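# Fetch lit-lamp tools from chest drawers into the tray

## Task

A board shows pictures of tools, and a lamp glows beside one of them. Remove that tool from the chest and set it down so it lies wholly within the tray, open the gripper to release it, and push every drawer fully closed; this makes the following lamp glow. Keep going until all lamps are dark. At the finish, the fetched tools stay in the tray, all remaining tools are in the chest, and the tray holds nothing else. Anything that stays put only because the robot is holding or pressing it does not count. Finally release everything and move the arm away.

## Robot and tools

Robot: a single Doosan M1013 six-joint arm carrying a Robotiq 2F-140 two-finger gripper, with one camera, cam_wrist (616x616 fisheye), on the wrist. No other camera exists.

Scene frame: origin on the table surface under the arm base, +z up, +y to the left when facing along +x. The base itself may be slightly tilted. The state line reports end_effector_position in metres (the point between the pads when closed; fingertips extend about 33 mm past it when closed, about 9 mm when fully open), end_effector_quat_wxyz, and linear/angular velocities in m/s and rad/s. The reported hand position grows less accurate at long reach. Fingers point along the gripper's +z and close along its y. Closing pushes the fingertips roughly 24 mm further out from the arm, so keep that margin above surfaces.

execute_actions: argument actions is a list containing zero or one item, plus optional pictures (boolean; images come by default). An empty list is a look: no command, just the current state. A motion item is {"rows": [...], "steps": n} with n from 1 to 15 (default 15), each step 1/30 s. Each row is used for one step; if there are fewer rows than steps the final row repeats. A wait item is {"steps": n} with n up to 300, counted from the previous result and including your reply time. A call that gets refused sends nothing.

Each row is one flat list of 9 numbers for the single arm, in this order: joint_1 waist, joint_2 shoulder, joint_3 elbow, joint_4 forearm roll, joint_5 wrist pitch, joint_6 wrist roll, then gripper position, gripper force_limit, gripper speed. The six joint values are absolute target angles in radians, in the same convention as the Joint positions line, not offsets. Ranges: waist, shoulder, forearm roll, wrist pitch, wrist roll -6.283 to 6.283; elbow -2.792 to 2.792. A target beyond a range end by over 0.010 rad, and further out than the joint currently is, gets the call refused; real ends may sit 0.010 rad either side, and requests past the real end are clipped, reported as "joint sent to its limit" (possibly about an earlier still-running action). The three gripper values are scaled -1 to 1: position +1 fully open (140 mm), pads touch near -0.8, -1 closes until blocked; force_limit about 14 N at -1, 60 N at 0, 107 N at +1; speed about 30 mm/s at -1, 140 at 0, 250 at +1.

Motion limits: joint target rate caps 2.09 rad/s (waist, shoulder), 3.14 (elbow), 3.93 (wrist joints), 0.3 s to accelerate, joints synchronised. Targets are kept within 0.456/0.683/0.854 rad of measured angles (waist+shoulder/elbow/wrists), and scaled back if they would move the hand more than 70 mm from where it is. So distant moves need several calls. Between calls the arm keeps heading for the last row until it stalls or a step is HELD.

Result lines: Joint positions and Joint velocities in column order (rad, rad/s); position_measured in counts (3 open, 230 pads meeting, nonlinear); object_status 0 moving, 1 blocked while opening, 2 blocked while closing (a grip), 3 reached target or pads met (thin items may still be held). Confirm a grip by 2. To squeeze harder while status is 2, raise force_limit and switch position between -1 and -0.98. "joint command not followed" means the clearance check altered targets (mounting block/post counts as arm). HELD marks steps where your row was partly not sent. Flange force is the estimated outside force on the gripper, including held weight, noisy especially after sudden stops; "no reading" near singularities or at start. MOTOR HOT warns of heating; OVER-TEMPERATURE FAULT means braking until cooled.

zoom_image: camera "cam_wrist", region [x0, y0, x1, y1] in pixels from the top-left, at most 504x504; gives a closer look at the latest image. Use it to read the board lamps and identify tools.

read_manual: optional section "licences"; only returns licence text.

finished_scene: scene number (1 or 2); ends that scene irreversibly, reports success and gives the next task. Answering without any tool call ends all remaining scenes.

Suggested order: look at the board, find the lit tool, open its drawer, grasp the tool, lift out, place fully in the tray, release, close all drawers fully, check the next lamp, repeat; then open the gripper and retract.

Avoid: torque faults (load limits N m: 302, 302, 142, 40, 40, 40, held weight included) and force faults at 144 N, each stopping the arm for 10 s; drops, slips, slams and hard pushes; knocking anything off the table, which fails the scene. Brief outside tugs on held parts or pushes on loose items may happen. Less robot time and smoother, lower-effort motion are better.

Each tool is called after ">>>" as a command line: name --argument value for each argument, lists and objects as JSON in quotes; but a table of rows of numbers goes row by row, as --pt "numbers of a row", without its own name.

## Session

>>> execute_actions --actions '[]'

Scene clock: 0.00 s of 15600.00 s.
end_effector_position=(+0.0500, +0.2079, +0.3918) position_measured=3 object_status=3 end_effector_quat_wxyz=(+0.260, -0.127, +0.695, -0.658) end_effector_velocity=(-0.000, +0.000, -0.000) end_effector_angular_velocity=(+0.002, +0.001, +0.000)
Joint positions: [ 1.786  0.266  2.213 -0.46   2.193 -0.077]
Joint velocities: [ 0.    -0.    -0.001  0.    -0.    -0.   ]
Flange force (N, the push that the arm receives, along the gripper's own x y z axes): no reading

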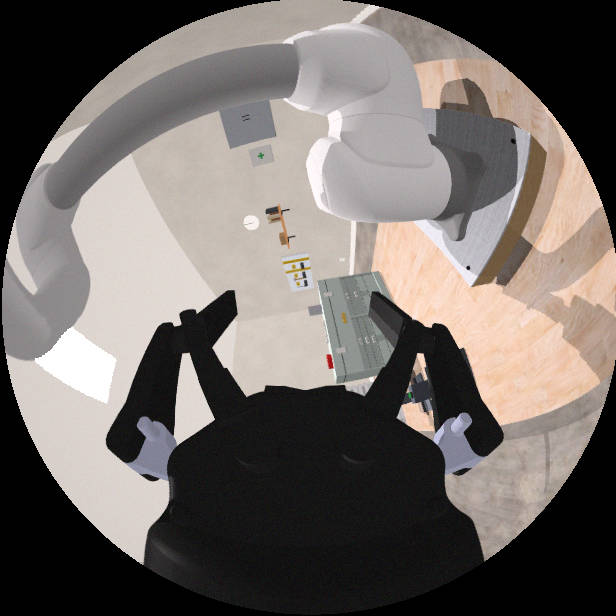

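>>> execute_actions --actions '[{"rows":[[0.3,-0.1,1.5,0,1.74,0,1,0,0]]}]' --pictures false

>>> execute_actions --actions '[{"steps":90}]'

Scene clock: 26.50 s of 15600.00 s.
end_effector_position=(+0.0827, +0.3558, +0.4278) position_measured=3 object_status=3 end_effector_quat_wxyz=(+0.067, +0.053, +0.938, -0.335) end_effector_velocity=(+0.223, +0.252, +0.223) end_effector_angular_velocity=(+1.419, +0.178, -0.928)
Joint positions: [ 1.455  0.061  1.816 -0.203  1.939 -0.034]
Joint velocities: [-0.817 -0.331 -0.645  0.412 -0.408  0.07 ]
Flange force (N, the push that the arm receives, along the gripper's own x y z axes): [-7.3 -5.2 4.2]
Steps of this call (steps 1 to 90: nothing new was sent; then 23.00 s passed at rest; steps 91 to 105: all 15 steps of this action). Readings (joint positions | what the end effector reports):
91: [1.786 0.266 2.213 -0.460 2.193 -0.077] | position_measured=3 object_status=3
92: [1.783 0.264 2.209 -0.458 2.190 -0.077] | position_measured=3 object_status=3
94: [1.756 0.242 2.167 -0.430 2.162 -0.072] | position_measured=3 object_status=3
98: [1.644 0.158 2.006 -0.325 2.059 -0.054] | position_measured=3 object_status=3
105: the state above

Scene clock: 29.50 s of 15600.00 s.
end_effector_position=(+0.4668, +0.1625, +0.6060) position_measured=3 object_status=3 end_effector_quat_wxyz=(-0.005, +0.604, +0.797, -0.000) end_effector_velocity=(-0.000, +0.000, +0.000) end_effector_angular_velocity=(-0.000, +0.001, -0.000)
Joint positions: [ 0.3  -0.1   1.5   0.    1.74  0.  ]
Joint velocities: [-0.     0.001 -0.001  0.     0.001 -0.   ]
Flange force (N, the push that the arm receives, along the gripper's own x y z axes): [-4.6 -1.8 0.0]
Steps of this call (steps 1 to 60: the robot went on to your last target; steps 61 to 90: nothing new was sent). Readings (joint positions | what the end effector reports):
1: [1.427 0.050 1.794 -0.189 1.926 -0.032] | position_measured=3 object_status=3
2: [1.400 0.040 1.774 -0.176 1.913 -0.029] | position_measured=3 object_status=3
4: [1.343 0.021 1.738 -0.153 1.890 -0.026] | position_measured=3 object_status=3
8: [1.227 -0.009 1.677 -0.114 1.852 -0.019] | position_measured=3 object_status=3
90: the state above
The arm was judged still, so your last target was given up. Only a new action makes it travel on or press farther. Fingers that are still opening or closing keep moving.

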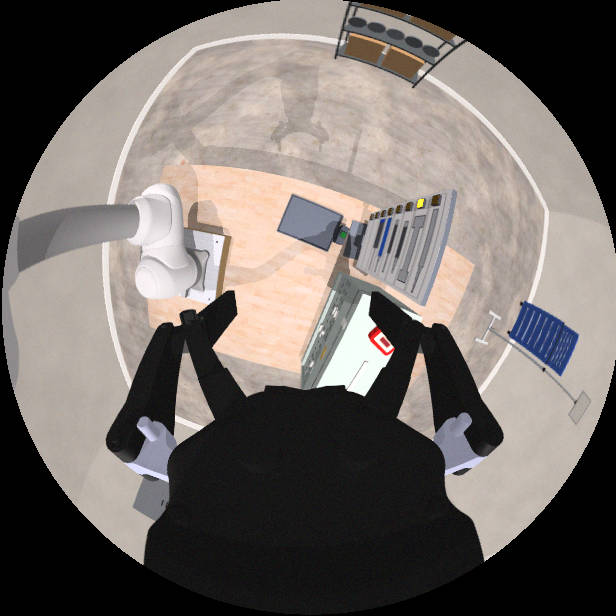

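>>> execute_actions --actions '[{"rows":[[0.0,-0.7,2.65,0,-0.3,1.571,1,0,0]]}]' --pictures false

>>> execute_actions --actions '[{"steps":75}]'

>>> zoom_image --camera "cam_wrist" --region '[100,100,560,420]'

Scene clock: 39.17 s of 15600.00 s.
end_effector_position=(+0.4472, +0.0744, +0.4735) position_measured=3 object_status=3 end_effector_quat_wxyz=(+0.087, +0.857, +0.462, +0.212) end_effector_velocity=(-0.052, -0.116, -0.391) end_effector_angular_velocity=(+0.756, -0.777, -1.624)
Joint positions: [ 0.121 -0.434  2.039  0.     1.066  0.674]
Joint velocities: [-0.25  -0.549  1.222 -0.    -1.528  1.53 ]
Flange force (N, the push that the arm receives, along the gripper's own x y z axes): [-5.3 2.1 -0.7]
Steps of this call (steps 1 to 90: nothing new was sent; then 6.17 s passed at rest; steps 91 to 105: all 15 steps of this action). Readings (joint positions | what the end effector reports):
91: [0.300 -0.100 1.500 0.000 1.740 0.000] | position_measured=3 object_status=3
92: [0.298 -0.103 1.504 0.000 1.734 0.006] | position_measured=3 object_status=3
94: [0.280 -0.130 1.546 0.000 1.682 0.058] | position_measured=3 object_status=3
98: [0.207 -0.250 1.725 0.000 1.458 0.282] | position_measured=3 object_status=3
105: the state above

Scene clock: 41.67 s of 15600.00 s.
end_effector_position=(+0.4556, +0.0203, +0.4669) position_measured=3 object_status=3 end_effector_quat_wxyz=(+0.007, +0.738, -0.012, +0.675) end_effector_velocity=(+0.000, +0.000, -0.000) end_effector_angular_velocity=(+0.000, +0.000, +0.000)
Joint positions: [-0.    -0.7    2.65   0.    -0.3    1.571]
Joint velocities: [ 0.  0. -0. -0.  0.  0.]
Flange force (N, the push that the arm receives, along the gripper's own x y z axes): no reading
Steps of this call (steps 1 to 45: the robot went on to your last target; steps 46 to 75: nothing new was sent). Readings (joint positions | what the end effector reports):
1: [0.113 -0.452 2.080 0.000 1.014 0.726] | position_measured=3 object_status=3
2: [0.105 -0.470 2.121 0.000 0.959 0.781] | position_measured=3 object_status=3
4: [0.088 -0.507 2.206 0.000 0.831 0.906] | position_measured=3 object_status=3
8: [0.047 -0.596 2.412 0.000 0.443 1.215] | position_measured=3 object_status=3
75: the state above
The arm was judged still, so your last target was given up. Only a new action makes it travel on or press farther. Fingers that are still opening or closing keep moving.

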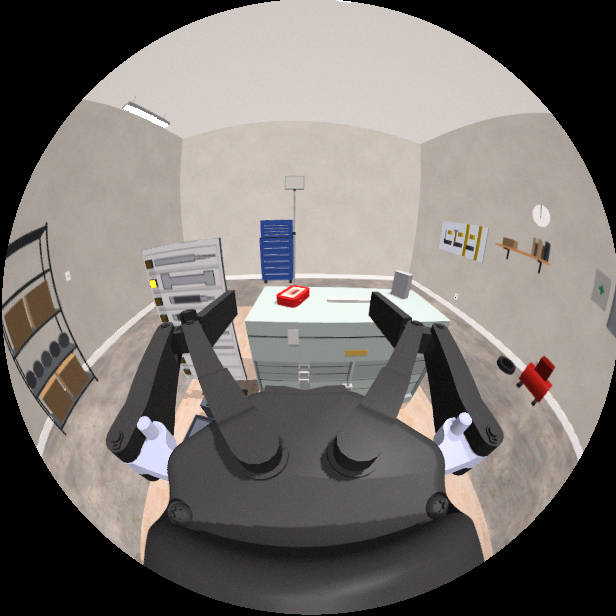

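Region (100, 100, 560, 420) of cam_wrist's 616x616 image, scaled by 1.096, with more detail than that image has; it fills the top 351 rows of this view, and the rest is white.

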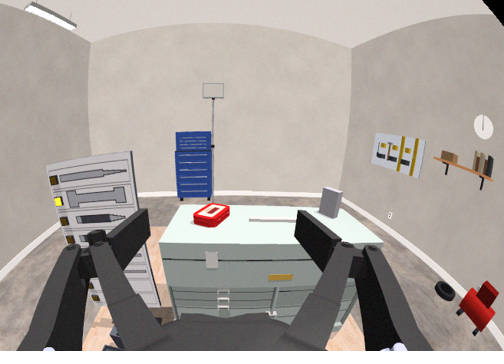

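Pitch down more.

>>> execute_actions --actions '[{"rows":[[-0.1,-0.5,2.7,0,0.2,1.571,1,0,0]]}]' --pictures false

>>> execute_actions --actions '[{"steps":45}]'

>>> zoom_image --camera "cam_wrist" --region '[220,130,460,330]'

>>> zoom_image --camera "cam_wrist" --region '[90,70,290,310]'

Scene clock: 47.87 s of 15600.00 s.
end_effector_position=(+0.4112, -0.0100, +0.2442) position_measured=3 object_status=3 end_effector_quat_wxyz=(+0.021, +0.902, -0.049, +0.428) end_effector_velocity=(-0.238, -0.049, -0.459) end_effector_angular_velocity=(+0.146, +1.387, -0.181)
Joint positions: [-0.08  -0.541  2.69  -0.     0.098  1.571]
Joint velocities: [-0.187  0.374  0.093 -0.     0.927 -0.   ]
Flange force (N, the push that the arm receives, along the gripper's own x y z axes): no reading
Steps of this call (steps 1 to 90: nothing new was sent; then 2.70 s passed at rest; steps 91 to 105: all 15 steps of this action). Readings (joint positions | what the end effector reports):
91: [-0.000 -0.700 2.650 0.000 -0.300 1.571] | position_measured=3 object_status=3
92: [-0.001 -0.698 2.650 0.000 -0.295 1.571] | position_measured=3 object_status=3
94: [-0.011 -0.678 2.656 0.000 -0.243 1.571] | position_measured=3 object_status=3
98: [-0.036 -0.628 2.668 -0.000 -0.119 1.571] | position_measured=3 object_status=3
105: the state above

Scene clock: 49.37 s of 15600.00 s.
end_effector_position=(+0.3817, -0.0144, +0.1964) position_measured=3 object_status=3 end_effector_quat_wxyz=(+0.021, +0.932, -0.060, +0.357) end_effector_velocity=(-0.001, +0.000, -0.001) end_effector_angular_velocity=(+0.001, +0.002, +0.000)
Joint positions: [-0.1   -0.5    2.7   -0.     0.2    1.571]
Joint velocities: [ 0.    -0.     0.002 -0.     0.001  0.001]
Flange force (N, the push that the arm receives, along the gripper's own x y z axes): no reading
Steps of this call (steps 1 to 30: the robot went on to your last target; steps 31 to 45: nothing new was sent). Readings (joint positions | what the end effector reports):
1: [-0.086 -0.528 2.693 -0.000 0.129 1.571] | position_measured=3 object_status=3
2: [-0.092 -0.516 2.696 -0.000 0.159 1.571] | position_measured=3 object_status=3
4: [-0.099 -0.502 2.699 -0.000 0.194 1.571] | position_measured=3 object_status=3
8: [-0.100 -0.500 2.700 -0.000 0.200 1.571] | position_measured=3 object_status=3
45: the state above
The arm was judged still, so your last target was given up. Only a new action makes it travel on or press farther. Fingers that are still opening or closing keep moving.

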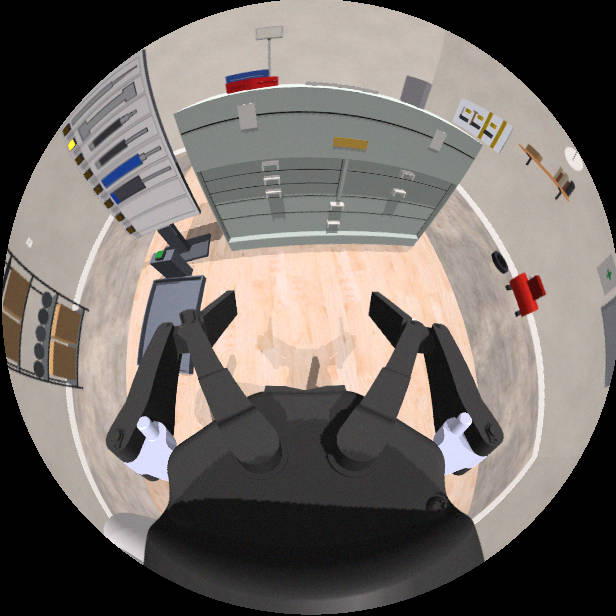

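Region (220, 130, 460, 330) of cam_wrist's 616x616 image, scaled by 2.100, with more detail than that image has.

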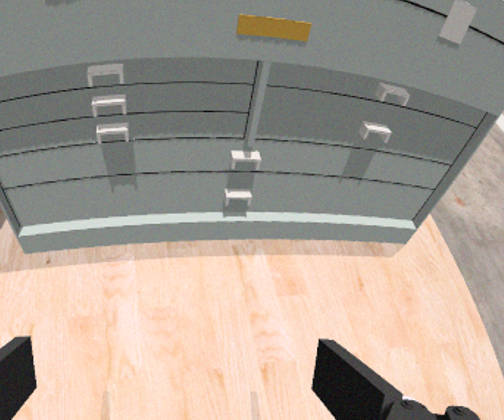

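Region (90, 70, 290, 310) of cam_wrist's 616x616 image, scaled by 2.100, with more detail than that image has.

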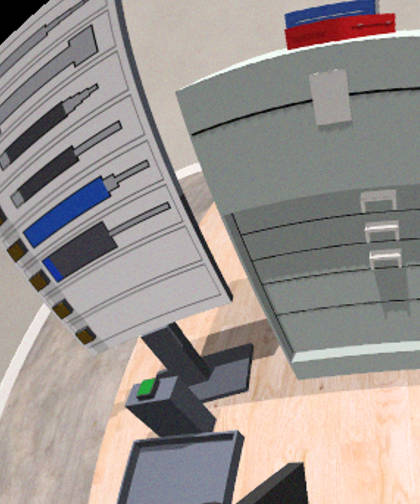

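>>> execute_actions --actions '[{"rows":[[-0.445,0.085,2.673,-0.631,-0.608,1.847,0,0,0]]}]' --pictures false

>>> execute_actions --actions '[{"steps":45}]'

Scene clock: 99.10 s of 15600.00 s.
end_effector_position=(+0.4993, -0.1005, +0.1559) position_measured=103 object_status=0 end_effector_quat_wxyz=(+0.048, +0.898, -0.028, +0.436) end_effector_velocity=(+0.199, -0.043, -0.243) end_effector_angular_velocity=(+0.396, -0.246, +0.422)
Joint positions: [-0.37  -0.053  2.679 -0.494 -0.433  1.787]
Joint velocities: [-0.676  1.252 -0.053 -1.222 -1.566  0.537]
Flange force (N, the push that the arm receives, along the gripper's own x y z axes): no reading
Steps of this call (steps 1 to 90: nothing new was sent; then 46.23 s passed at rest; steps 91 to 105: all 15 steps of this action). Readings (joint positions | what the end effector reports):
91: [-0.100 -0.500 2.700 -0.000 0.200 1.571] | position_measured=3 object_status=0
92: [-0.102 -0.497 2.700 -0.004 0.195 1.573] | position_measured=5 object_status=0
94: [-0.123 -0.469 2.698 -0.043 0.145 1.590] | position_measured=20 object_status=0
98: [-0.210 -0.346 2.692 -0.201 -0.057 1.659] | position_measured=50 object_status=0
105: the state above

Scene clock: 100.60 s of 15600.00 s.
end_effector_position=(+0.5180, -0.0999, +0.1285) position_measured=129 object_status=3 end_effector_quat_wxyz=(+0.007, +0.893, -0.020, +0.449) end_effector_velocity=(-0.000, +0.001, -0.000) end_effector_angular_velocity=(+0.002, +0.000, -0.000)
Joint positions: [-0.445  0.085  2.673 -0.631 -0.608  1.847]
Joint velocities: [ 0.     0.     0.001  0.001 -0.001  0.001]
Flange force (N, the push that the arm receives, along the gripper's own x y z axes): no reading
Steps of this call (steps 1 to 30: the robot went on to your last target; steps 31 to 45: nothing new was sent). Readings (joint positions | what the end effector reports):
1: [-0.392 -0.014 2.677 -0.533 -0.483 1.804] | position_measured=111 object_status=0
2: [-0.410 0.020 2.676 -0.566 -0.525 1.819] | position_measured=119 object_status=0
4: [-0.435 0.067 2.674 -0.613 -0.584 1.839] | position_measured=129 object_status=0
8: [-0.445 0.084 2.673 -0.631 -0.608 1.847] | position_measured=129 object_status=0
45: the state above
The arm was judged still, so your last target was given up. Only a new action makes it travel on or press farther. Fingers that are still opening or closing keep moving.

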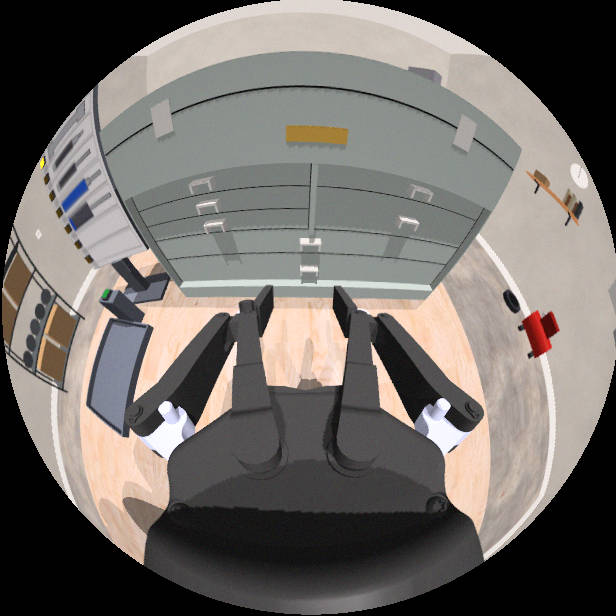

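>>> execute_actions --actions '[{"rows":[[-0.384,0.202,2.583,-0.527,-0.619,1.79,0,0,0]]}]' --pictures false

>>> execute_actions --actions '[{"steps":15}]'

>>> zoom_image --camera "cam_wrist" --region '[210,180,410,380]'

Scene clock: 119.60 s of 15600.00 s.
end_effector_position=(+0.5757, -0.1075, +0.1123) position_measured=129 object_status=3 end_effector_quat_wxyz=(+0.007, +0.893, -0.020, +0.450) end_effector_velocity=(+0.001, -0.000, +0.000) end_effector_angular_velocity=(+0.001, -0.001, -0.001)
Joint positions: [-0.384  0.202  2.583 -0.527 -0.619  1.79 ]
Joint velocities: [ 0.     0.001 -0.001  0.001 -0.001  0.   ]
Flange force (N, the push that the arm receives, along the gripper's own x y z axes): [1.5 8.4 -6.2]
Steps of this call (steps 1 to 90: nothing new was sent; then 15.50 s passed at rest; steps 91 to 105: all 15 steps of this action). Readings (joint positions | what the end effector reports):
91: [-0.445 0.085 2.673 -0.631 -0.608 1.847] | position_measured=129 object_status=3
92: [-0.444 0.088 2.671 -0.629 -0.608 1.846] | position_measured=129 object_status=3
94: [-0.429 0.116 2.650 -0.604 -0.611 1.832] | position_measured=129 object_status=3
98: [-0.387 0.197 2.587 -0.532 -0.618 1.793] | position_measured=129 object_status=3
105: the state above

Scene clock: 120.10 s of 15600.00 s.
end_effector_position=(+0.5757, -0.1075, +0.1122) position_measured=129 object_status=3 end_effector_quat_wxyz=(+0.007, +0.893, -0.020, +0.450) end_effector_velocity=(+0.001, +0.000, +0.000) end_effector_angular_velocity=(-0.001, -0.000, +0.001)
Joint positions: [-0.384  0.202  2.583 -0.527 -0.619  1.79 ]
Joint velocities: [ 0.001 -0.001 -0.001 -0.     0.001 -0.   ]
Flange force (N, the push that the arm receives, along the gripper's own x y z axes): [2.2 8.3 -10.3]
Steps of this call (steps 1 to 15: the robot went on to your last target). Readings (joint positions | what the end effector reports):
1: [-0.384 0.202 2.583 -0.527 -0.619 1.790] | position_measured=129 object_status=3
2: [-0.384 0.202 2.583 -0.527 -0.619 1.790] | position_measured=129 object_status=3
4: [-0.384 0.202 2.583 -0.527 -0.619 1.790] | position_measured=129 object_status=3
8: [-0.384 0.202 2.583 -0.527 -0.619 1.790] | position_measured=129 object_status=3
15: the state above
The arm was judged still, so your last target was given up. Only a new action makes it travel on or press farther. Fingers that are still opening or closing keep moving.

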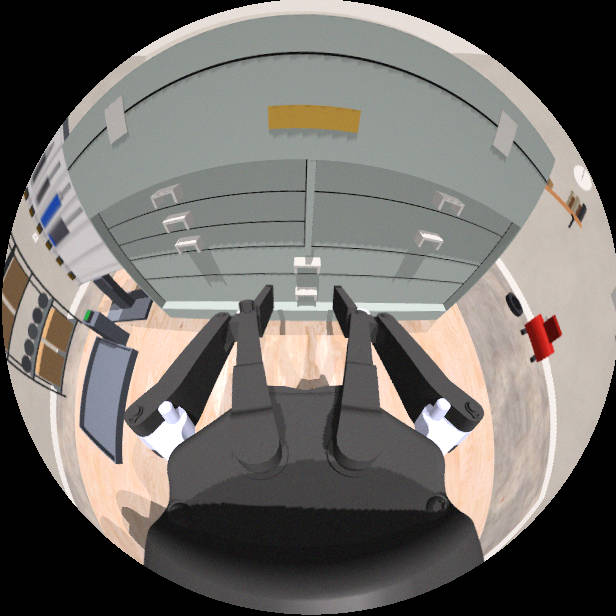

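Region (210, 180, 410, 380) of cam_wrist's 616x616 image, scaled by 2.520, with more detail than that image has.

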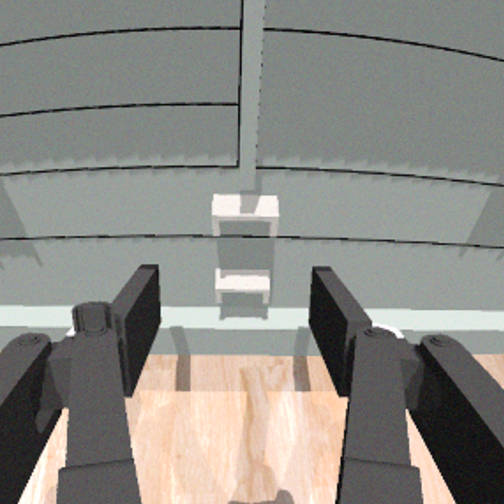

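>>> execute_actions --actions '[{"rows":[[-0.366,0.308,2.555,-0.455,-0.685,1.721,-0.2,0,0]]}]'

>>> zoom_image --camera "cam_wrist" --region '[210,180,410,380]'

Scene clock: 135.90 s of 15600.00 s.
end_effector_position=(+0.5976, -0.1103, +0.0818) position_measured=154 object_status=3 end_effector_quat_wxyz=(+0.007, +0.893, -0.020, +0.450) end_effector_velocity=(+0.000, +0.000, -0.000) end_effector_angular_velocity=(+0.001, -0.001, +0.000)
Joint positions: [-0.366  0.308  2.555 -0.455 -0.685  1.721]
Joint velocities: [ 0.     0.001 -0.     0.    -0.002  0.   ]
Flange force (N, the push that the arm receives, along the gripper's own x y z axes): [2.9 14.2 -12.9]
Steps of this call (steps 1 to 90: nothing new was sent; then 12.30 s passed at rest; steps 91 to 105: all 15 steps of this action). Readings (joint positions | what the end effector reports):
91: [-0.384 0.202 2.583 -0.527 -0.619 1.790] | position_measured=129 object_status=0
92: [-0.383 0.205 2.582 -0.525 -0.621 1.788] | position_measured=130 object_status=0
94: [-0.379 0.233 2.575 -0.506 -0.638 1.770] | position_measured=145 object_status=0
98: [-0.367 0.305 2.556 -0.457 -0.683 1.723] | position_measured=154 object_status=0
105: the state above

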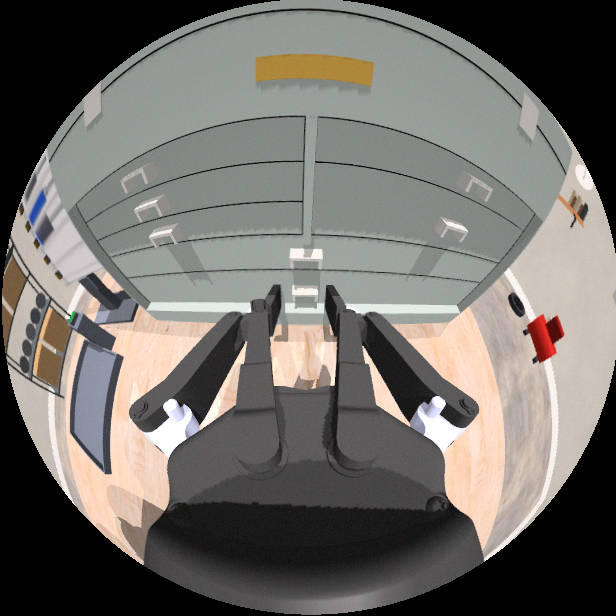

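Region (210, 180, 410, 380) of cam_wrist's 616x616 image, scaled by 2.520, with more detail than that image has.

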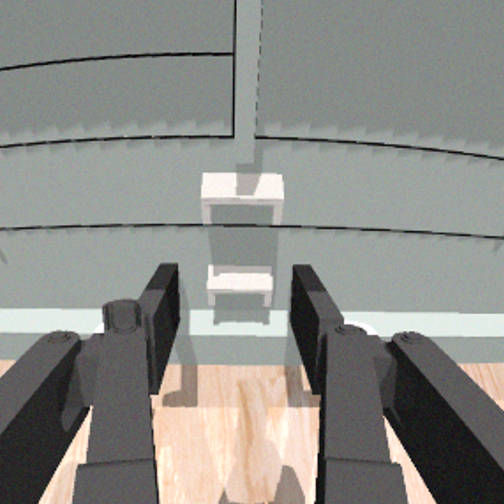

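>>> execute_actions --actions '[{"rows":[[-0.366,0.308,2.555,-0.455,-0.685,1.721,-1,0.3,-0.3]]}]'

>>> zoom_image --camera "cam_wrist" --region '[210,180,410,380]'

Scene clock: 141.17 s of 15600.00 s.
end_effector_position=(+0.5977, -0.1106, +0.0819) position_measured=195 object_status=0 end_effector_quat_wxyz=(+0.007, +0.893, -0.020, +0.450) end_effector_velocity=(-0.000, +0.001, -0.000) end_effector_angular_velocity=(-0.001, +0.001, +0.004)
Joint positions: [-0.366  0.308  2.555 -0.454 -0.685  1.721]
Joint velocities: [ 0.    -0.     0.    -0.004  0.    -0.001]
Flange force (N, the push that the arm receives, along the gripper's own x y z axes): [-1.9 55.6 -16.0]
Steps of this call (steps 1 to 15: the robot went on to your last target; steps 16 to 90: nothing new was sent; then 1.77 s passed at rest; steps 91 to 105: all 15 steps of this action). Readings (joint positions | what the end effector reports):
91: [-0.366 0.308 2.555 -0.455 -0.685 1.721] | position_measured=154 object_status=0
92: [-0.366 0.308 2.555 -0.455 -0.685 1.721] | position_measured=155 object_status=0
94: [-0.366 0.308 2.555 -0.455 -0.685 1.721] | position_measured=167 object_status=0
98: [-0.366 0.308 2.555 -0.454 -0.685 1.721] | position_measured=190 object_status=0
105: the state above

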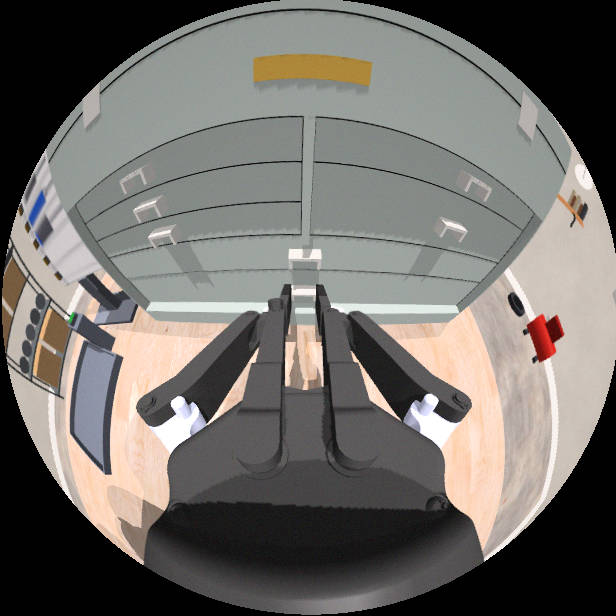

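Region (210, 180, 410, 380) of cam_wrist's 616x616 image, scaled by 2.520, with more detail than that image has.

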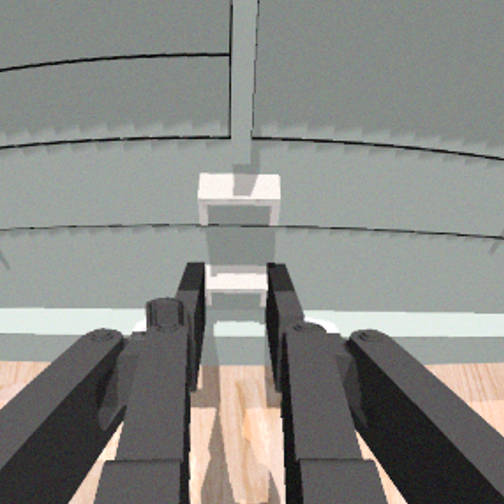

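>>> execute_actions --actions '[{"rows":[[-0.366,0.308,2.555,-0.455,-0.685,1.721,-0.3,0.3,0],[-0.366,0.308,2.555,-0.455,-0.685,1.721,-0.3,0.3,0],[-0.366,0.308,2.555,-0.455,-0.685,1.721,-0.3,0.3,0],[-0.366,0.308,2.555,-0.455,-0.685,1.721,-0.3,0.3,0],[-0.366,0.308,2.555,-0.455,-0.685,1.721,-0.3,0.3,0],[-0.366,0.308,2.555,-0.455,-0.685,1.721,-0.3,0.3,0],[-0.366,0.308,2.555,-0.455,-0.685,1.721,-0.3,0.3,0],[-0.366,0.308,2.555,-0.455,-0.685,1.721,-0.3,0.3,0],[-0.366,0.312,2.547,-0.455,-0.681,1.721,-0.3,0.3,0]]}]' --pictures false

>>> execute_actions --actions '[{"rows":[[-0.366,0.312,2.547,-0.455,-0.681,1.721,-1,0.3,-0.3]]}]' --pictures false

>>> execute_actions --actions '[{"rows":[[-0.370,0.309,2.553,-0.458,-0.684,1.720,-1,0.3,-0.3],[-0.374,0.307,2.559,-0.461,-0.688,1.720,-1,0.3,-0.3],[-0.377,0.304,2.565,-0.465,-0.691,1.719,-1,0.3,-0.3],[-0.381,0.302,2.571,-0.468,-0.695,1.718,-1,0.3,-0.3],[-0.385,0.299,2.577,-0.471,-0.698,1.717,-1,0.3,-0.3],[-0.389,0.296,2.582,-0.474,-0.701,1.717,-1,0.3,-0.3],[-0.393,0.294,2.588,-0.477,-0.705,1.716,-1,0.3,-0.3],[-0.396,0.291,2.594,-0.481,-0.708,1.715,-1,0.3,-0.3],[-0.400,0.289,2.600,-0.484,-0.712,1.715,-1,0.3,-0.3],[-0.404,0.286,2.606,-0.487,-0.715,1.714,-1,0.3,-0.3]]}]'

Scene clock: 158.50 s of 15600.00 s.
end_effector_position=(+0.6014, -0.1122, +0.0814) position_measured=167 object_status=3 end_effector_quat_wxyz=(+0.008, +0.893, -0.020, +0.449) end_effector_velocity=(+0.001, -0.002, -0.000) end_effector_angular_velocity=(+0.001, +0.000, -0.003)
Joint positions: [-0.366  0.312  2.547 -0.455 -0.681  1.721]
Joint velocities: [-0.001  0.002 -0.003  0.002  0.001  0.001]
Flange force (N, the push that the arm receives, along the gripper's own x y z axes): [-6.5 1.9 -24.9]
Steps of this call (steps 1 to 15: the robot went on to your last target; steps 16 to 90: nothing new was sent; then 13.83 s passed at rest; steps 91 to 105: all 15 steps of this action). Readings (joint positions | what the end effector reports):
91: [-0.366 0.308 2.555 -0.455 -0.685 1.721] | position_measured=195 object_status=0
92: [-0.366 0.308 2.555 -0.455 -0.685 1.721] | position_measured=195 object_status=0
94: [-0.365 0.308 2.555 -0.456 -0.685 1.721] | position_measured=178 object_status=0
98: [-0.365 0.308 2.555 -0.456 -0.685 1.721] | position_measured=167 object_status=0
105: the state above

Scene clock: 159.00 s of 15600.00 s.
end_effector_position=(+0.6017, -0.1126, +0.0815) position_measured=194 object_status=2 end_effector_quat_wxyz=(+0.008, +0.893, -0.020, +0.449) end_effector_velocity=(-0.000, +0.000, -0.000) end_effector_angular_velocity=(+0.000, +0.001, -0.000)
Joint positions: [-0.366  0.312  2.547 -0.455 -0.681  1.721]
Joint velocities: [-0.     0.     0.001  0.     0.    -0.   ]
Flange force (N, the push that the arm receives, along the gripper's own x y z axes): [-12.8 1.7 -28.6]
Steps of this call (steps 1 to 15: all 15 steps of this action). Readings (joint positions | what the end effector reports):
1: [-0.366 0.312 2.547 -0.455 -0.681 1.721] | position_measured=167 object_status=0
2: [-0.366 0.312 2.547 -0.455 -0.681 1.721] | position_measured=168 object_status=0
4: [-0.366 0.312 2.547 -0.455 -0.681 1.721] | position_measured=180 object_status=0
8: [-0.366 0.312 2.547 -0.455 -0.681 1.721] | position_measured=194 object_status=0
15: the state above

Scene clock: 159.50 s of 15600.00 s.
end_effector_position=(+0.5676, -0.1108, +0.0817) position_measured=194 object_status=2 end_effector_quat_wxyz=(+0.007, +0.893, -0.020, +0.449) end_effector_velocity=(-0.005, +0.001, -0.001) end_effector_angular_velocity=(+0.001, +0.002, +0.001)
Joint positions: [-0.404  0.286  2.606 -0.487 -0.715  1.714]
Joint velocities: [-0.004 -0.003  0.008 -0.005 -0.003 -0.001]
Flange force (N, the push that the arm receives, along the gripper's own x y z axes): [-12.8 8.0 8.2]
Steps of this call (steps 1 to 15: all 15 steps of this action). Readings (joint positions | what the end effector reports):
1: [-0.366 0.312 2.547 -0.455 -0.681 1.721] | position_measured=194 object_status=2
2: [-0.367 0.311 2.548 -0.455 -0.682 1.721] | position_measured=194 object_status=2
4: [-0.373 0.308 2.557 -0.460 -0.687 1.720] | position_measured=194 object_status=2
8: [-0.387 0.297 2.580 -0.473 -0.700 1.717] | position_measured=194 object_status=2
15: the state above

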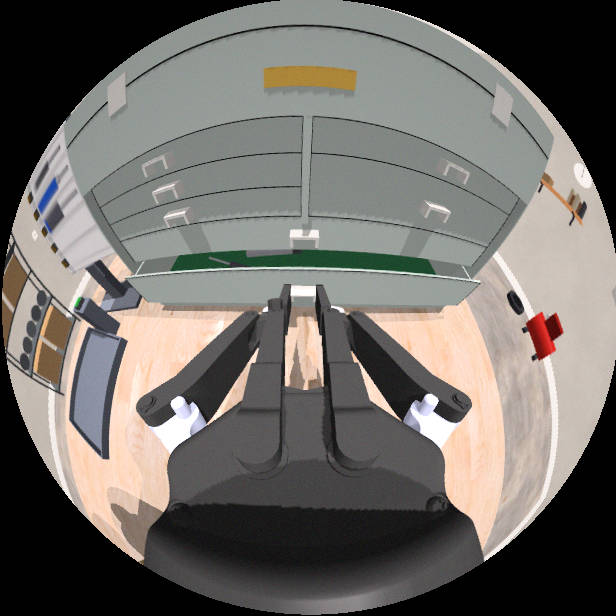

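>>> execute_actions --actions '[{"rows":[[-0.415,0.280,2.620,-0.496,-0.723,1.712,-1,0.3,-0.3],[-0.415,0.280,2.620,-0.496,-0.723,1.712,-1,0.3,-0.3],[-0.425,0.274,2.633,-0.504,-0.731,1.710,-1,0.3,-0.3],[-0.425,0.274,2.633,-0.504,-0.731,1.710,-1,0.3,-0.3],[-0.436,0.268,2.647,-0.513,-0.738,1.707,-1,0.3,-0.3],[-0.436,0.268,2.647,-0.513,-0.738,1.707,-1,0.3,-0.3],[-0.447,0.262,2.660,-0.522,-0.746,1.705,-1,0.3,-0.3],[-0.447,0.262,2.660,-0.522,-0.746,1.705,-1,0.3,-0.3],[-0.4585,0.256,2.674,-0.531,-0.754,1.703,-1,0.3,-0.3]]}]' --pictures false

>>> execute_actions --actions '[{"rows":[[-0.475,0.249,2.691,-0.545,-0.764,1.700,-1,0.3,-0.3],[-0.475,0.249,2.691,-0.545,-0.764,1.700,-1,0.3,-0.3],[-0.475,0.249,2.691,-0.545,-0.764,1.700,-1,0.3,-0.3],[-0.492,0.242,2.708,-0.559,-0.774,1.697,-1,0.3,-0.3],[-0.492,0.242,2.708,-0.559,-0.774,1.697,-1,0.3,-0.3],[-0.492,0.242,2.708,-0.559,-0.774,1.697,-1,0.3,-0.3],[-0.510,0.235,2.724,-0.575,-0.785,1.693,-1,0.3,-0.3],[-0.510,0.235,2.724,-0.575,-0.785,1.693,-1,0.3,-0.3],[-0.510,0.235,2.724,-0.575,-0.785,1.693,-1,0.3,-0.3],[-0.530,0.228,2.741,-0.592,-0.795,1.690,-1,0.3,-0.3]]}]'

>>> zoom_image --camera "cam_wrist" --region '[120,160,500,320]'

Scene clock: 179.10 s of 15600.00 s.
end_effector_position=(+0.5275, -0.1090, +0.0821) position_measured=194 object_status=2 end_effector_quat_wxyz=(+0.007, +0.893, -0.020, +0.449) end_effector_velocity=(-0.002, +0.000, +0.000) end_effector_angular_velocity=(+0.000, -0.001, +0.000)
Joint positions: [-0.458  0.256  2.674 -0.531 -0.754  1.703]
Joint velocities: [-0.004 -0.001  0.004 -0.003 -0.004 -0.001]
Flange force (N, the push that the arm receives, along the gripper's own x y z axes): [-20.9 6.7 15.5]
Steps of this call (steps 1 to 15: the robot went on to your last target; steps 16 to 90: nothing new was sent; then 16.10 s passed at rest; steps 91 to 105: all 15 steps of this action). Readings (joint positions | what the end effector reports):
91: [-0.404 0.286 2.606 -0.487 -0.715 1.714] | position_measured=194 object_status=2
92: [-0.406 0.285 2.609 -0.489 -0.717 1.714] | position_measured=194 object_status=2
94: [-0.415 0.280 2.620 -0.496 -0.723 1.712] | position_measured=194 object_status=2
98: [-0.436 0.268 2.647 -0.513 -0.738 1.707] | position_measured=194 object_status=2
105: the state above

Scene clock: 179.60 s of 15600.00 s.
end_effector_position=(+0.5119, -0.1082, +0.0821) position_measured=195 object_status=2 end_effector_quat_wxyz=(+0.007, +0.893, -0.020, +0.449) end_effector_velocity=(+0.000, -0.000, -0.000) end_effector_angular_velocity=(+0.000, +0.001, -0.002)
Joint positions: [-0.484  0.245  2.7   -0.553 -0.769  1.698]
Joint velocities: [ 0.001  0.001 -0.001  0.002  0.002 -0.   ]
Flange force (N, the push that the arm receives, along the gripper's own x y z axes): [-21.1 15.1 2.4]
A step of this action was HELD (marked below), so the robot has no last target. The arm can still carry out the HELD step.
Steps of this call (steps 1 to 15: all 15 steps of this action). Readings (joint positions | what the end effector reports):
1: [-0.458 0.256 2.674 -0.531 -0.754 1.703] | position_measured=194 object_status=2
2: [-0.461 0.255 2.676 -0.533 -0.756 1.703] | position_measured=194 object_status=2
4: [-0.472 0.250 2.688 -0.543 -0.762 1.701] | position_measured=195 object_status=2
7: [-0.484 0.245 2.700 -0.553 -0.770 1.698] | position_measured=195 object_status=2 HELD
8: [-0.484 0.245 2.700 -0.553 -0.769 1.698] | position_measured=195 object_status=2 HELD
9: [-0.484 0.245 2.700 -0.553 -0.769 1.698] | position_measured=195 object_status=2 HELD
10: [-0.484 0.245 2.700 -0.553 -0.769 1.698] | position_measured=195 object_status=2 HELD
11: [-0.484 0.245 2.700 -0.553 -0.769 1.698] | position_measured=195 object_status=2 HELD
12: [-0.484 0.245 2.700 -0.553 -0.769 1.698] | position_measured=195 object_status=2 HELD
13: [-0.484 0.245 2.700 -0.553 -0.769 1.698] | position_measured=195 object_status=2 HELD
14: [-0.484 0.245 2.700 -0.553 -0.769 1.698] | position_measured=195 object_status=2 HELD
15: the state above HELD
joint command not followed: on one or more control steps a check withheld the commanded joint targets, and the robot was not sent them on those steps. On the call's last step the targets were still withheld.
cause: the commanded joint targets would bring two parts of the arm too close to each other (joints 3 (elbow) and 4 (forearm roll) lie between them); next, command targets that bring no two parts of the arm closer together.

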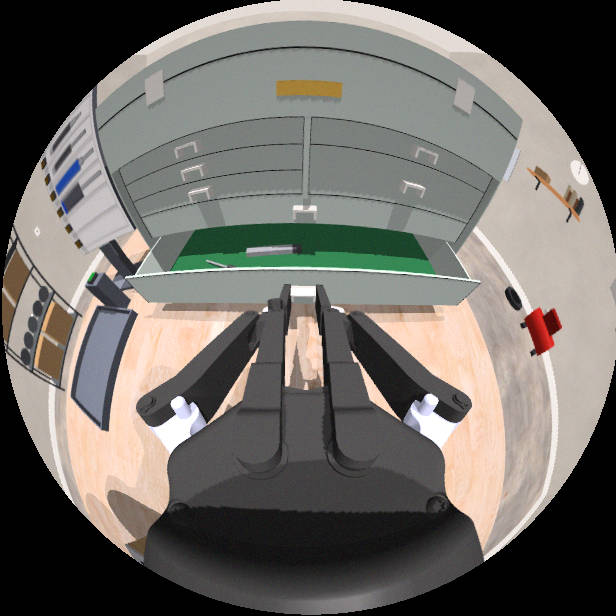

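Region (120, 160, 500, 320) of cam_wrist's 616x616 image, scaled by 1.326, with more detail than that image has; it fills the top 212 rows of this view, and the rest is white.

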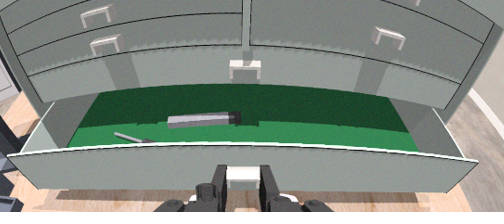

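>>> execute_actions --actions '[{"rows":[[-0.484,0.245,2.699,-0.553,-0.769,1.698,-0.2,0.3,0]],"steps":10}]' --pictures false

>>> execute_actions --actions '[{"rows":[[-0.484,-0.1,2.695,-0.75,-0.52,1.93,-0.2,0.3,0]]}]' --pictures false

>>> execute_actions --actions '[{"rows":[[-0.404,0.03,2.58,-0.66,-0.52,1.9,-0.2,0.3,0]]}]'

>>> execute_actions --actions '[{"rows":[[-0.404,0.1256,2.5815,-0.619,-0.557,1.878,-0.2,0.3,0]]}]'

Scene clock: 197.53 s of 15600.00 s.
end_effector_position=(+0.5126, -0.1086, +0.0826) position_measured=154 object_status=0 end_effector_quat_wxyz=(+0.008, +0.893, -0.020, +0.450) end_effector_velocity=(-0.000, +0.001, -0.000) end_effector_angular_velocity=(-0.002, +0.001, +0.004)
Joint positions: [-0.484  0.245  2.699 -0.553 -0.769  1.698]
Joint velocities: [ 0.     0.     0.    -0.003  0.    -0.002]
Flange force (N, the push that the arm receives, along the gripper's own x y z axes): [-3.5 7.1 -5.7]
Steps of this call (steps 1 to 90: nothing new was sent; then 14.60 s passed at rest; steps 91 to 100: all 10 steps of this action). Readings (joint positions | what the end effector reports):
91: [-0.484 0.245 2.700 -0.552 -0.769 1.698] | position_measured=195 object_status=0
92: [-0.484 0.245 2.700 -0.552 -0.769 1.698] | position_measured=195 object_status=0
94: [-0.484 0.245 2.699 -0.552 -0.770 1.698] | position_measured=178 object_status=0
98: [-0.484 0.245 2.699 -0.552 -0.769 1.698] | position_measured=154 object_status=0
100: the state above

Scene clock: 198.03 s of 15600.00 s.
end_effector_position=(+0.5126, -0.1086, +0.0826) position_measured=154 object_status=3 end_effector_quat_wxyz=(+0.008, +0.893, -0.020, +0.450) end_effector_velocity=(+0.000, -0.001, +0.000) end_effector_angular_velocity=(+0.000, -0.000, -0.001)
Joint positions: [-0.484  0.245  2.699 -0.553 -0.769  1.698]
Joint velocities: [-0.001  0.    -0.001  0.001 -0.     0.   ]
Flange force (N, the push that the arm receives, along the gripper's own x y z axes): [0.7 -2.0 -1.6]
A step of this action was HELD (marked below), so the robot has no last target. The arm can still carry out the HELD step.
Steps of this call (steps 1 to 15: all 15 steps of this action). Readings (joint positions | what the end effector reports):
1: [-0.484 0.245 2.699 -0.553 -0.769 1.698] | position_measured=154 object_status=0 HELD
2: [-0.484 0.245 2.699 -0.553 -0.769 1.698] | position_measured=154 object_status=0 HELD
3: [-0.484 0.245 2.699 -0.553 -0.769 1.698] | position_measured=154 object_status=0 HELD
4: [-0.484 0.245 2.699 -0.553 -0.769 1.698] | position_measured=154 object_status=3 HELD
5: [-0.484 0.245 2.699 -0.553 -0.769 1.698] | position_measured=154 object_status=3 HELD
6: [-0.484 0.245 2.699 -0.553 -0.769 1.698] | position_measured=154 object_status=3 HELD
7: [-0.484 0.245 2.699 -0.553 -0.769 1.698] | position_measured=154 object_status=3 HELD
8: [-0.484 0.245 2.699 -0.553 -0.769 1.698] | position_measured=154 object_status=3 HELD
9: [-0.484 0.245 2.699 -0.553 -0.769 1.698] | position_measured=154 object_status=3 HELD
10: [-0.484 0.245 2.699 -0.553 -0.769 1.698] | position_measured=154 object_status=3 HELD
11: [-0.484 0.245 2.699 -0.553 -0.769 1.698] | position_measured=154 object_status=3 HELD
12: [-0.484 0.245 2.699 -0.553 -0.769 1.698] | position_measured=154 object_status=3 HELD
13: [-0.484 0.245 2.699 -0.553 -0.769 1.698] | position_measured=154 object_status=3 HELD
14: [-0.484 0.245 2.699 -0.553 -0.769 1.698] | position_measured=154 object_status=3 HELD
15: the state above HELD
joint command not followed: on one or more control steps a check withheld the commanded joint targets, and the robot was not sent them on those steps. On the call's last step the targets were still withheld.
cause: the commanded joint targets would bring two parts of the arm too close to each other (joints 3 (elbow) and 4 (forearm roll) lie between them); next, command targets that bring no two parts of the arm closer together.

Scene clock: 198.53 s of 15600.00 s.
end_effector_position=(+0.5219, -0.1089, +0.0948) position_measured=154 object_status=3 end_effector_quat_wxyz=(+0.008, +0.892, -0.016, +0.452) end_effector_velocity=(+0.045, -0.001, +0.062) end_effector_angular_velocity=(-0.024, -0.032, +0.026)
Joint positions: [-0.472  0.213  2.681 -0.569 -0.732  1.728]
Joint velocities: [ 0.059 -0.157 -0.086 -0.079  0.18   0.147]
Flange force (N, the push that the arm receives, along the gripper's own x y z axes): no reading
Steps of this call (steps 1 to 15: all 15 steps of this action). Readings (joint positions | what the end effector reports):
1: [-0.484 0.245 2.699 -0.553 -0.769 1.698] | position_measured=154 object_status=3
2: [-0.484 0.245 2.699 -0.553 -0.769 1.698] | position_measured=154 object_status=3
4: [-0.484 0.244 2.698 -0.553 -0.768 1.699] | position_measured=154 object_status=3
8: [-0.482 0.239 2.696 -0.556 -0.762 1.704] | position_measured=154 object_status=3
15: the state above

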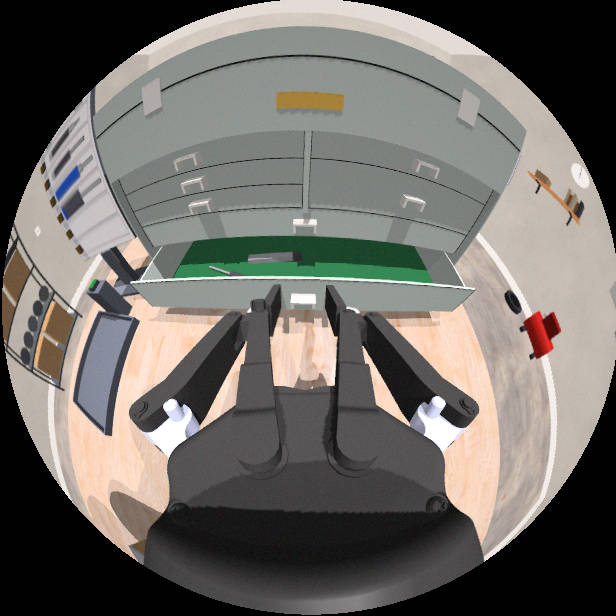

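Scene clock: 199.03 s of 15600.00 s.
end_effector_position=(+0.5474, -0.1101, +0.1170) position_measured=154 object_status=3 end_effector_quat_wxyz=(+0.007, +0.892, -0.017, +0.451) end_effector_velocity=(+0.049, -0.002, +0.042) end_effector_angular_velocity=(+0.008, +0.013, -0.008)
Joint positions: [-0.435  0.162  2.627 -0.597 -0.636  1.81 ]
Joint velocities: [ 0.075 -0.087 -0.108 -0.052  0.189  0.162]
Flange force (N, the push that the arm receives, along the gripper's own x y z axes): no reading
Steps of this call (steps 1 to 15: all 15 steps of this action). Readings (joint positions | what the end effector reports):
1: [-0.470 0.208 2.678 -0.571 -0.726 1.733] | position_measured=154 object_status=3
2: [-0.468 0.203 2.675 -0.574 -0.719 1.738] | position_measured=154 object_status=3
4: [-0.463 0.195 2.668 -0.578 -0.706 1.750] | position_measured=154 object_status=3
8: [-0.453 0.183 2.653 -0.585 -0.680 1.772] | position_measured=154 object_status=3
15: the state above

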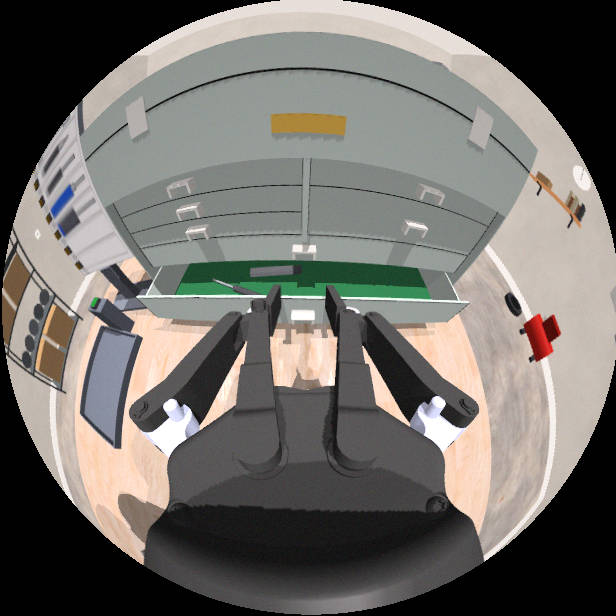

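Harmless: it pushed the drawer partly in. On to the upper handle.

>>> execute_actions --actions '[{"rows":[[-0.371,0.162,2.531,-0.583,-0.537,1.870,-0.2,0.3,0]]}]'

>>> zoom_image --camera "cam_wrist" --region '[110,220,510,380]'

Scene clock: 203.13 s of 15600.00 s.
end_effector_position=(+0.5981, -0.1125, +0.1363) position_measured=154 object_status=3 end_effector_quat_wxyz=(+0.008, +0.893, -0.020, +0.449) end_effector_velocity=(+0.000, +0.000, +0.000) end_effector_angular_velocity=(+0.000, -0.001, -0.000)
Joint positions: [-0.371  0.162  2.531 -0.583 -0.537  1.87 ]
Joint velocities: [ 0.    -0.001 -0.     0.    -0.     0.001]
Flange force (N, the push that the arm receives, along the gripper's own x y z axes): no reading
Steps of this call (steps 1 to 30: the robot went on to your last target; steps 31 to 90: nothing new was sent; then 0.60 s passed at rest; steps 91 to 105: all 15 steps of this action). Readings (joint positions | what the end effector reports):
91: [-0.404 0.126 2.581 -0.619 -0.557 1.878] | position_measured=154 object_status=3
92: [-0.401 0.128 2.578 -0.617 -0.555 1.878] | position_measured=154 object_status=3
94: [-0.382 0.150 2.547 -0.595 -0.544 1.873] | position_measured=154 object_status=3
98: [-0.371 0.162 2.531 -0.584 -0.537 1.870] | position_measured=154 object_status=3
105: the state above

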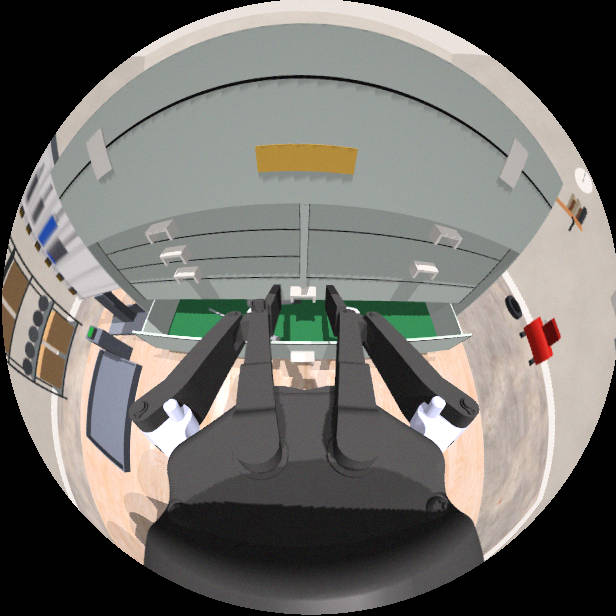

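Region (110, 220, 510, 380) of cam_wrist's 616x616 image, scaled by 1.260, with more detail than that image has; it fills the top 202 rows of this view, and the rest is white.

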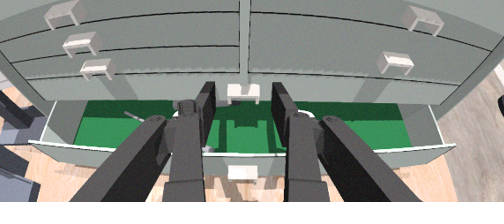

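>>> execute_actions --actions '[{"rows":[[-0.370,0.171,2.531,-0.575,-0.545,1.862,-1,0.3,-0.3]]}]' --pictures false

>>> execute_actions --actions '[{"rows":[[-0.375,0.166,2.539,-0.580,-0.548,1.863,-1,0.3,-0.3]],"steps":10}]'

Scene clock: 209.30 s of 15600.00 s.
end_effector_position=(+0.5991, -0.1122, +0.1334) position_measured=194 object_status=2 end_effector_quat_wxyz=(+0.007, +0.893, -0.020, +0.449) end_effector_velocity=(+0.000, +0.000, -0.000) end_effector_angular_velocity=(-0.001, +0.000, +0.001)
Joint positions: [-0.37   0.171  2.531 -0.575 -0.545  1.862]
Joint velocities: [ 0.     0.    -0.    -0.    -0.    -0.001]
Flange force (N, the push that the arm receives, along the gripper's own x y z axes): [-0.6 11.9 -16.7]
Steps of this call (steps 1 to 15: the robot went on to your last target; steps 16 to 90: nothing new was sent; then 2.67 s passed at rest; steps 91 to 105: all 15 steps of this action). Readings (joint positions | what the end effector reports):
91: [-0.371 0.162 2.531 -0.583 -0.537 1.870] | position_measured=154 object_status=0
92: [-0.371 0.164 2.531 -0.581 -0.539 1.868] | position_measured=155 object_status=0
94: [-0.370 0.170 2.531 -0.576 -0.544 1.863] | position_measured=167 object_status=0
98: [-0.370 0.171 2.531 -0.575 -0.545 1.862] | position_measured=190 object_status=0
105: the state above

Scene clock: 209.63 s of 15600.00 s.
end_effector_position=(+0.5944, -0.1121, +0.1331) position_measured=194 object_status=2 end_effector_quat_wxyz=(+0.007, +0.893, -0.020, +0.449) end_effector_velocity=(+0.000, -0.000, +0.000) end_effector_angular_velocity=(-0.000, -0.001, +0.000)
Joint positions: [-0.375  0.166  2.539 -0.58  -0.548  1.863]
Joint velocities: [-0.001 -0.    -0.    -0.001 -0.001  0.   ]
Flange force (N, the push that the arm receives, along the gripper's own x y z axes): no reading
Steps of this call (steps 1 to 10: all 10 steps of this action). Readings (joint positions | what the end effector reports):
1: [-0.370 0.171 2.531 -0.575 -0.545 1.862] | position_measured=194 object_status=2
2: [-0.371 0.170 2.533 -0.575 -0.546 1.862] | position_measured=194 object_status=2
4: [-0.374 0.167 2.538 -0.579 -0.548 1.863] | position_measured=194 object_status=2
8: [-0.375 0.166 2.539 -0.580 -0.548 1.863] | position_measured=194 object_status=2
10: the state above

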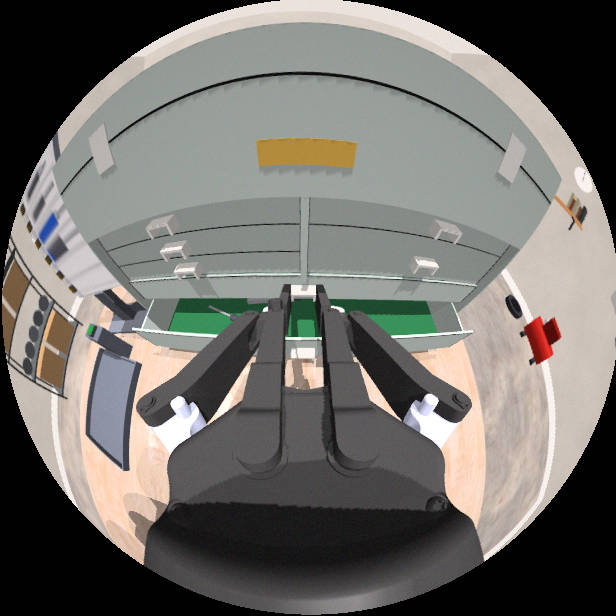

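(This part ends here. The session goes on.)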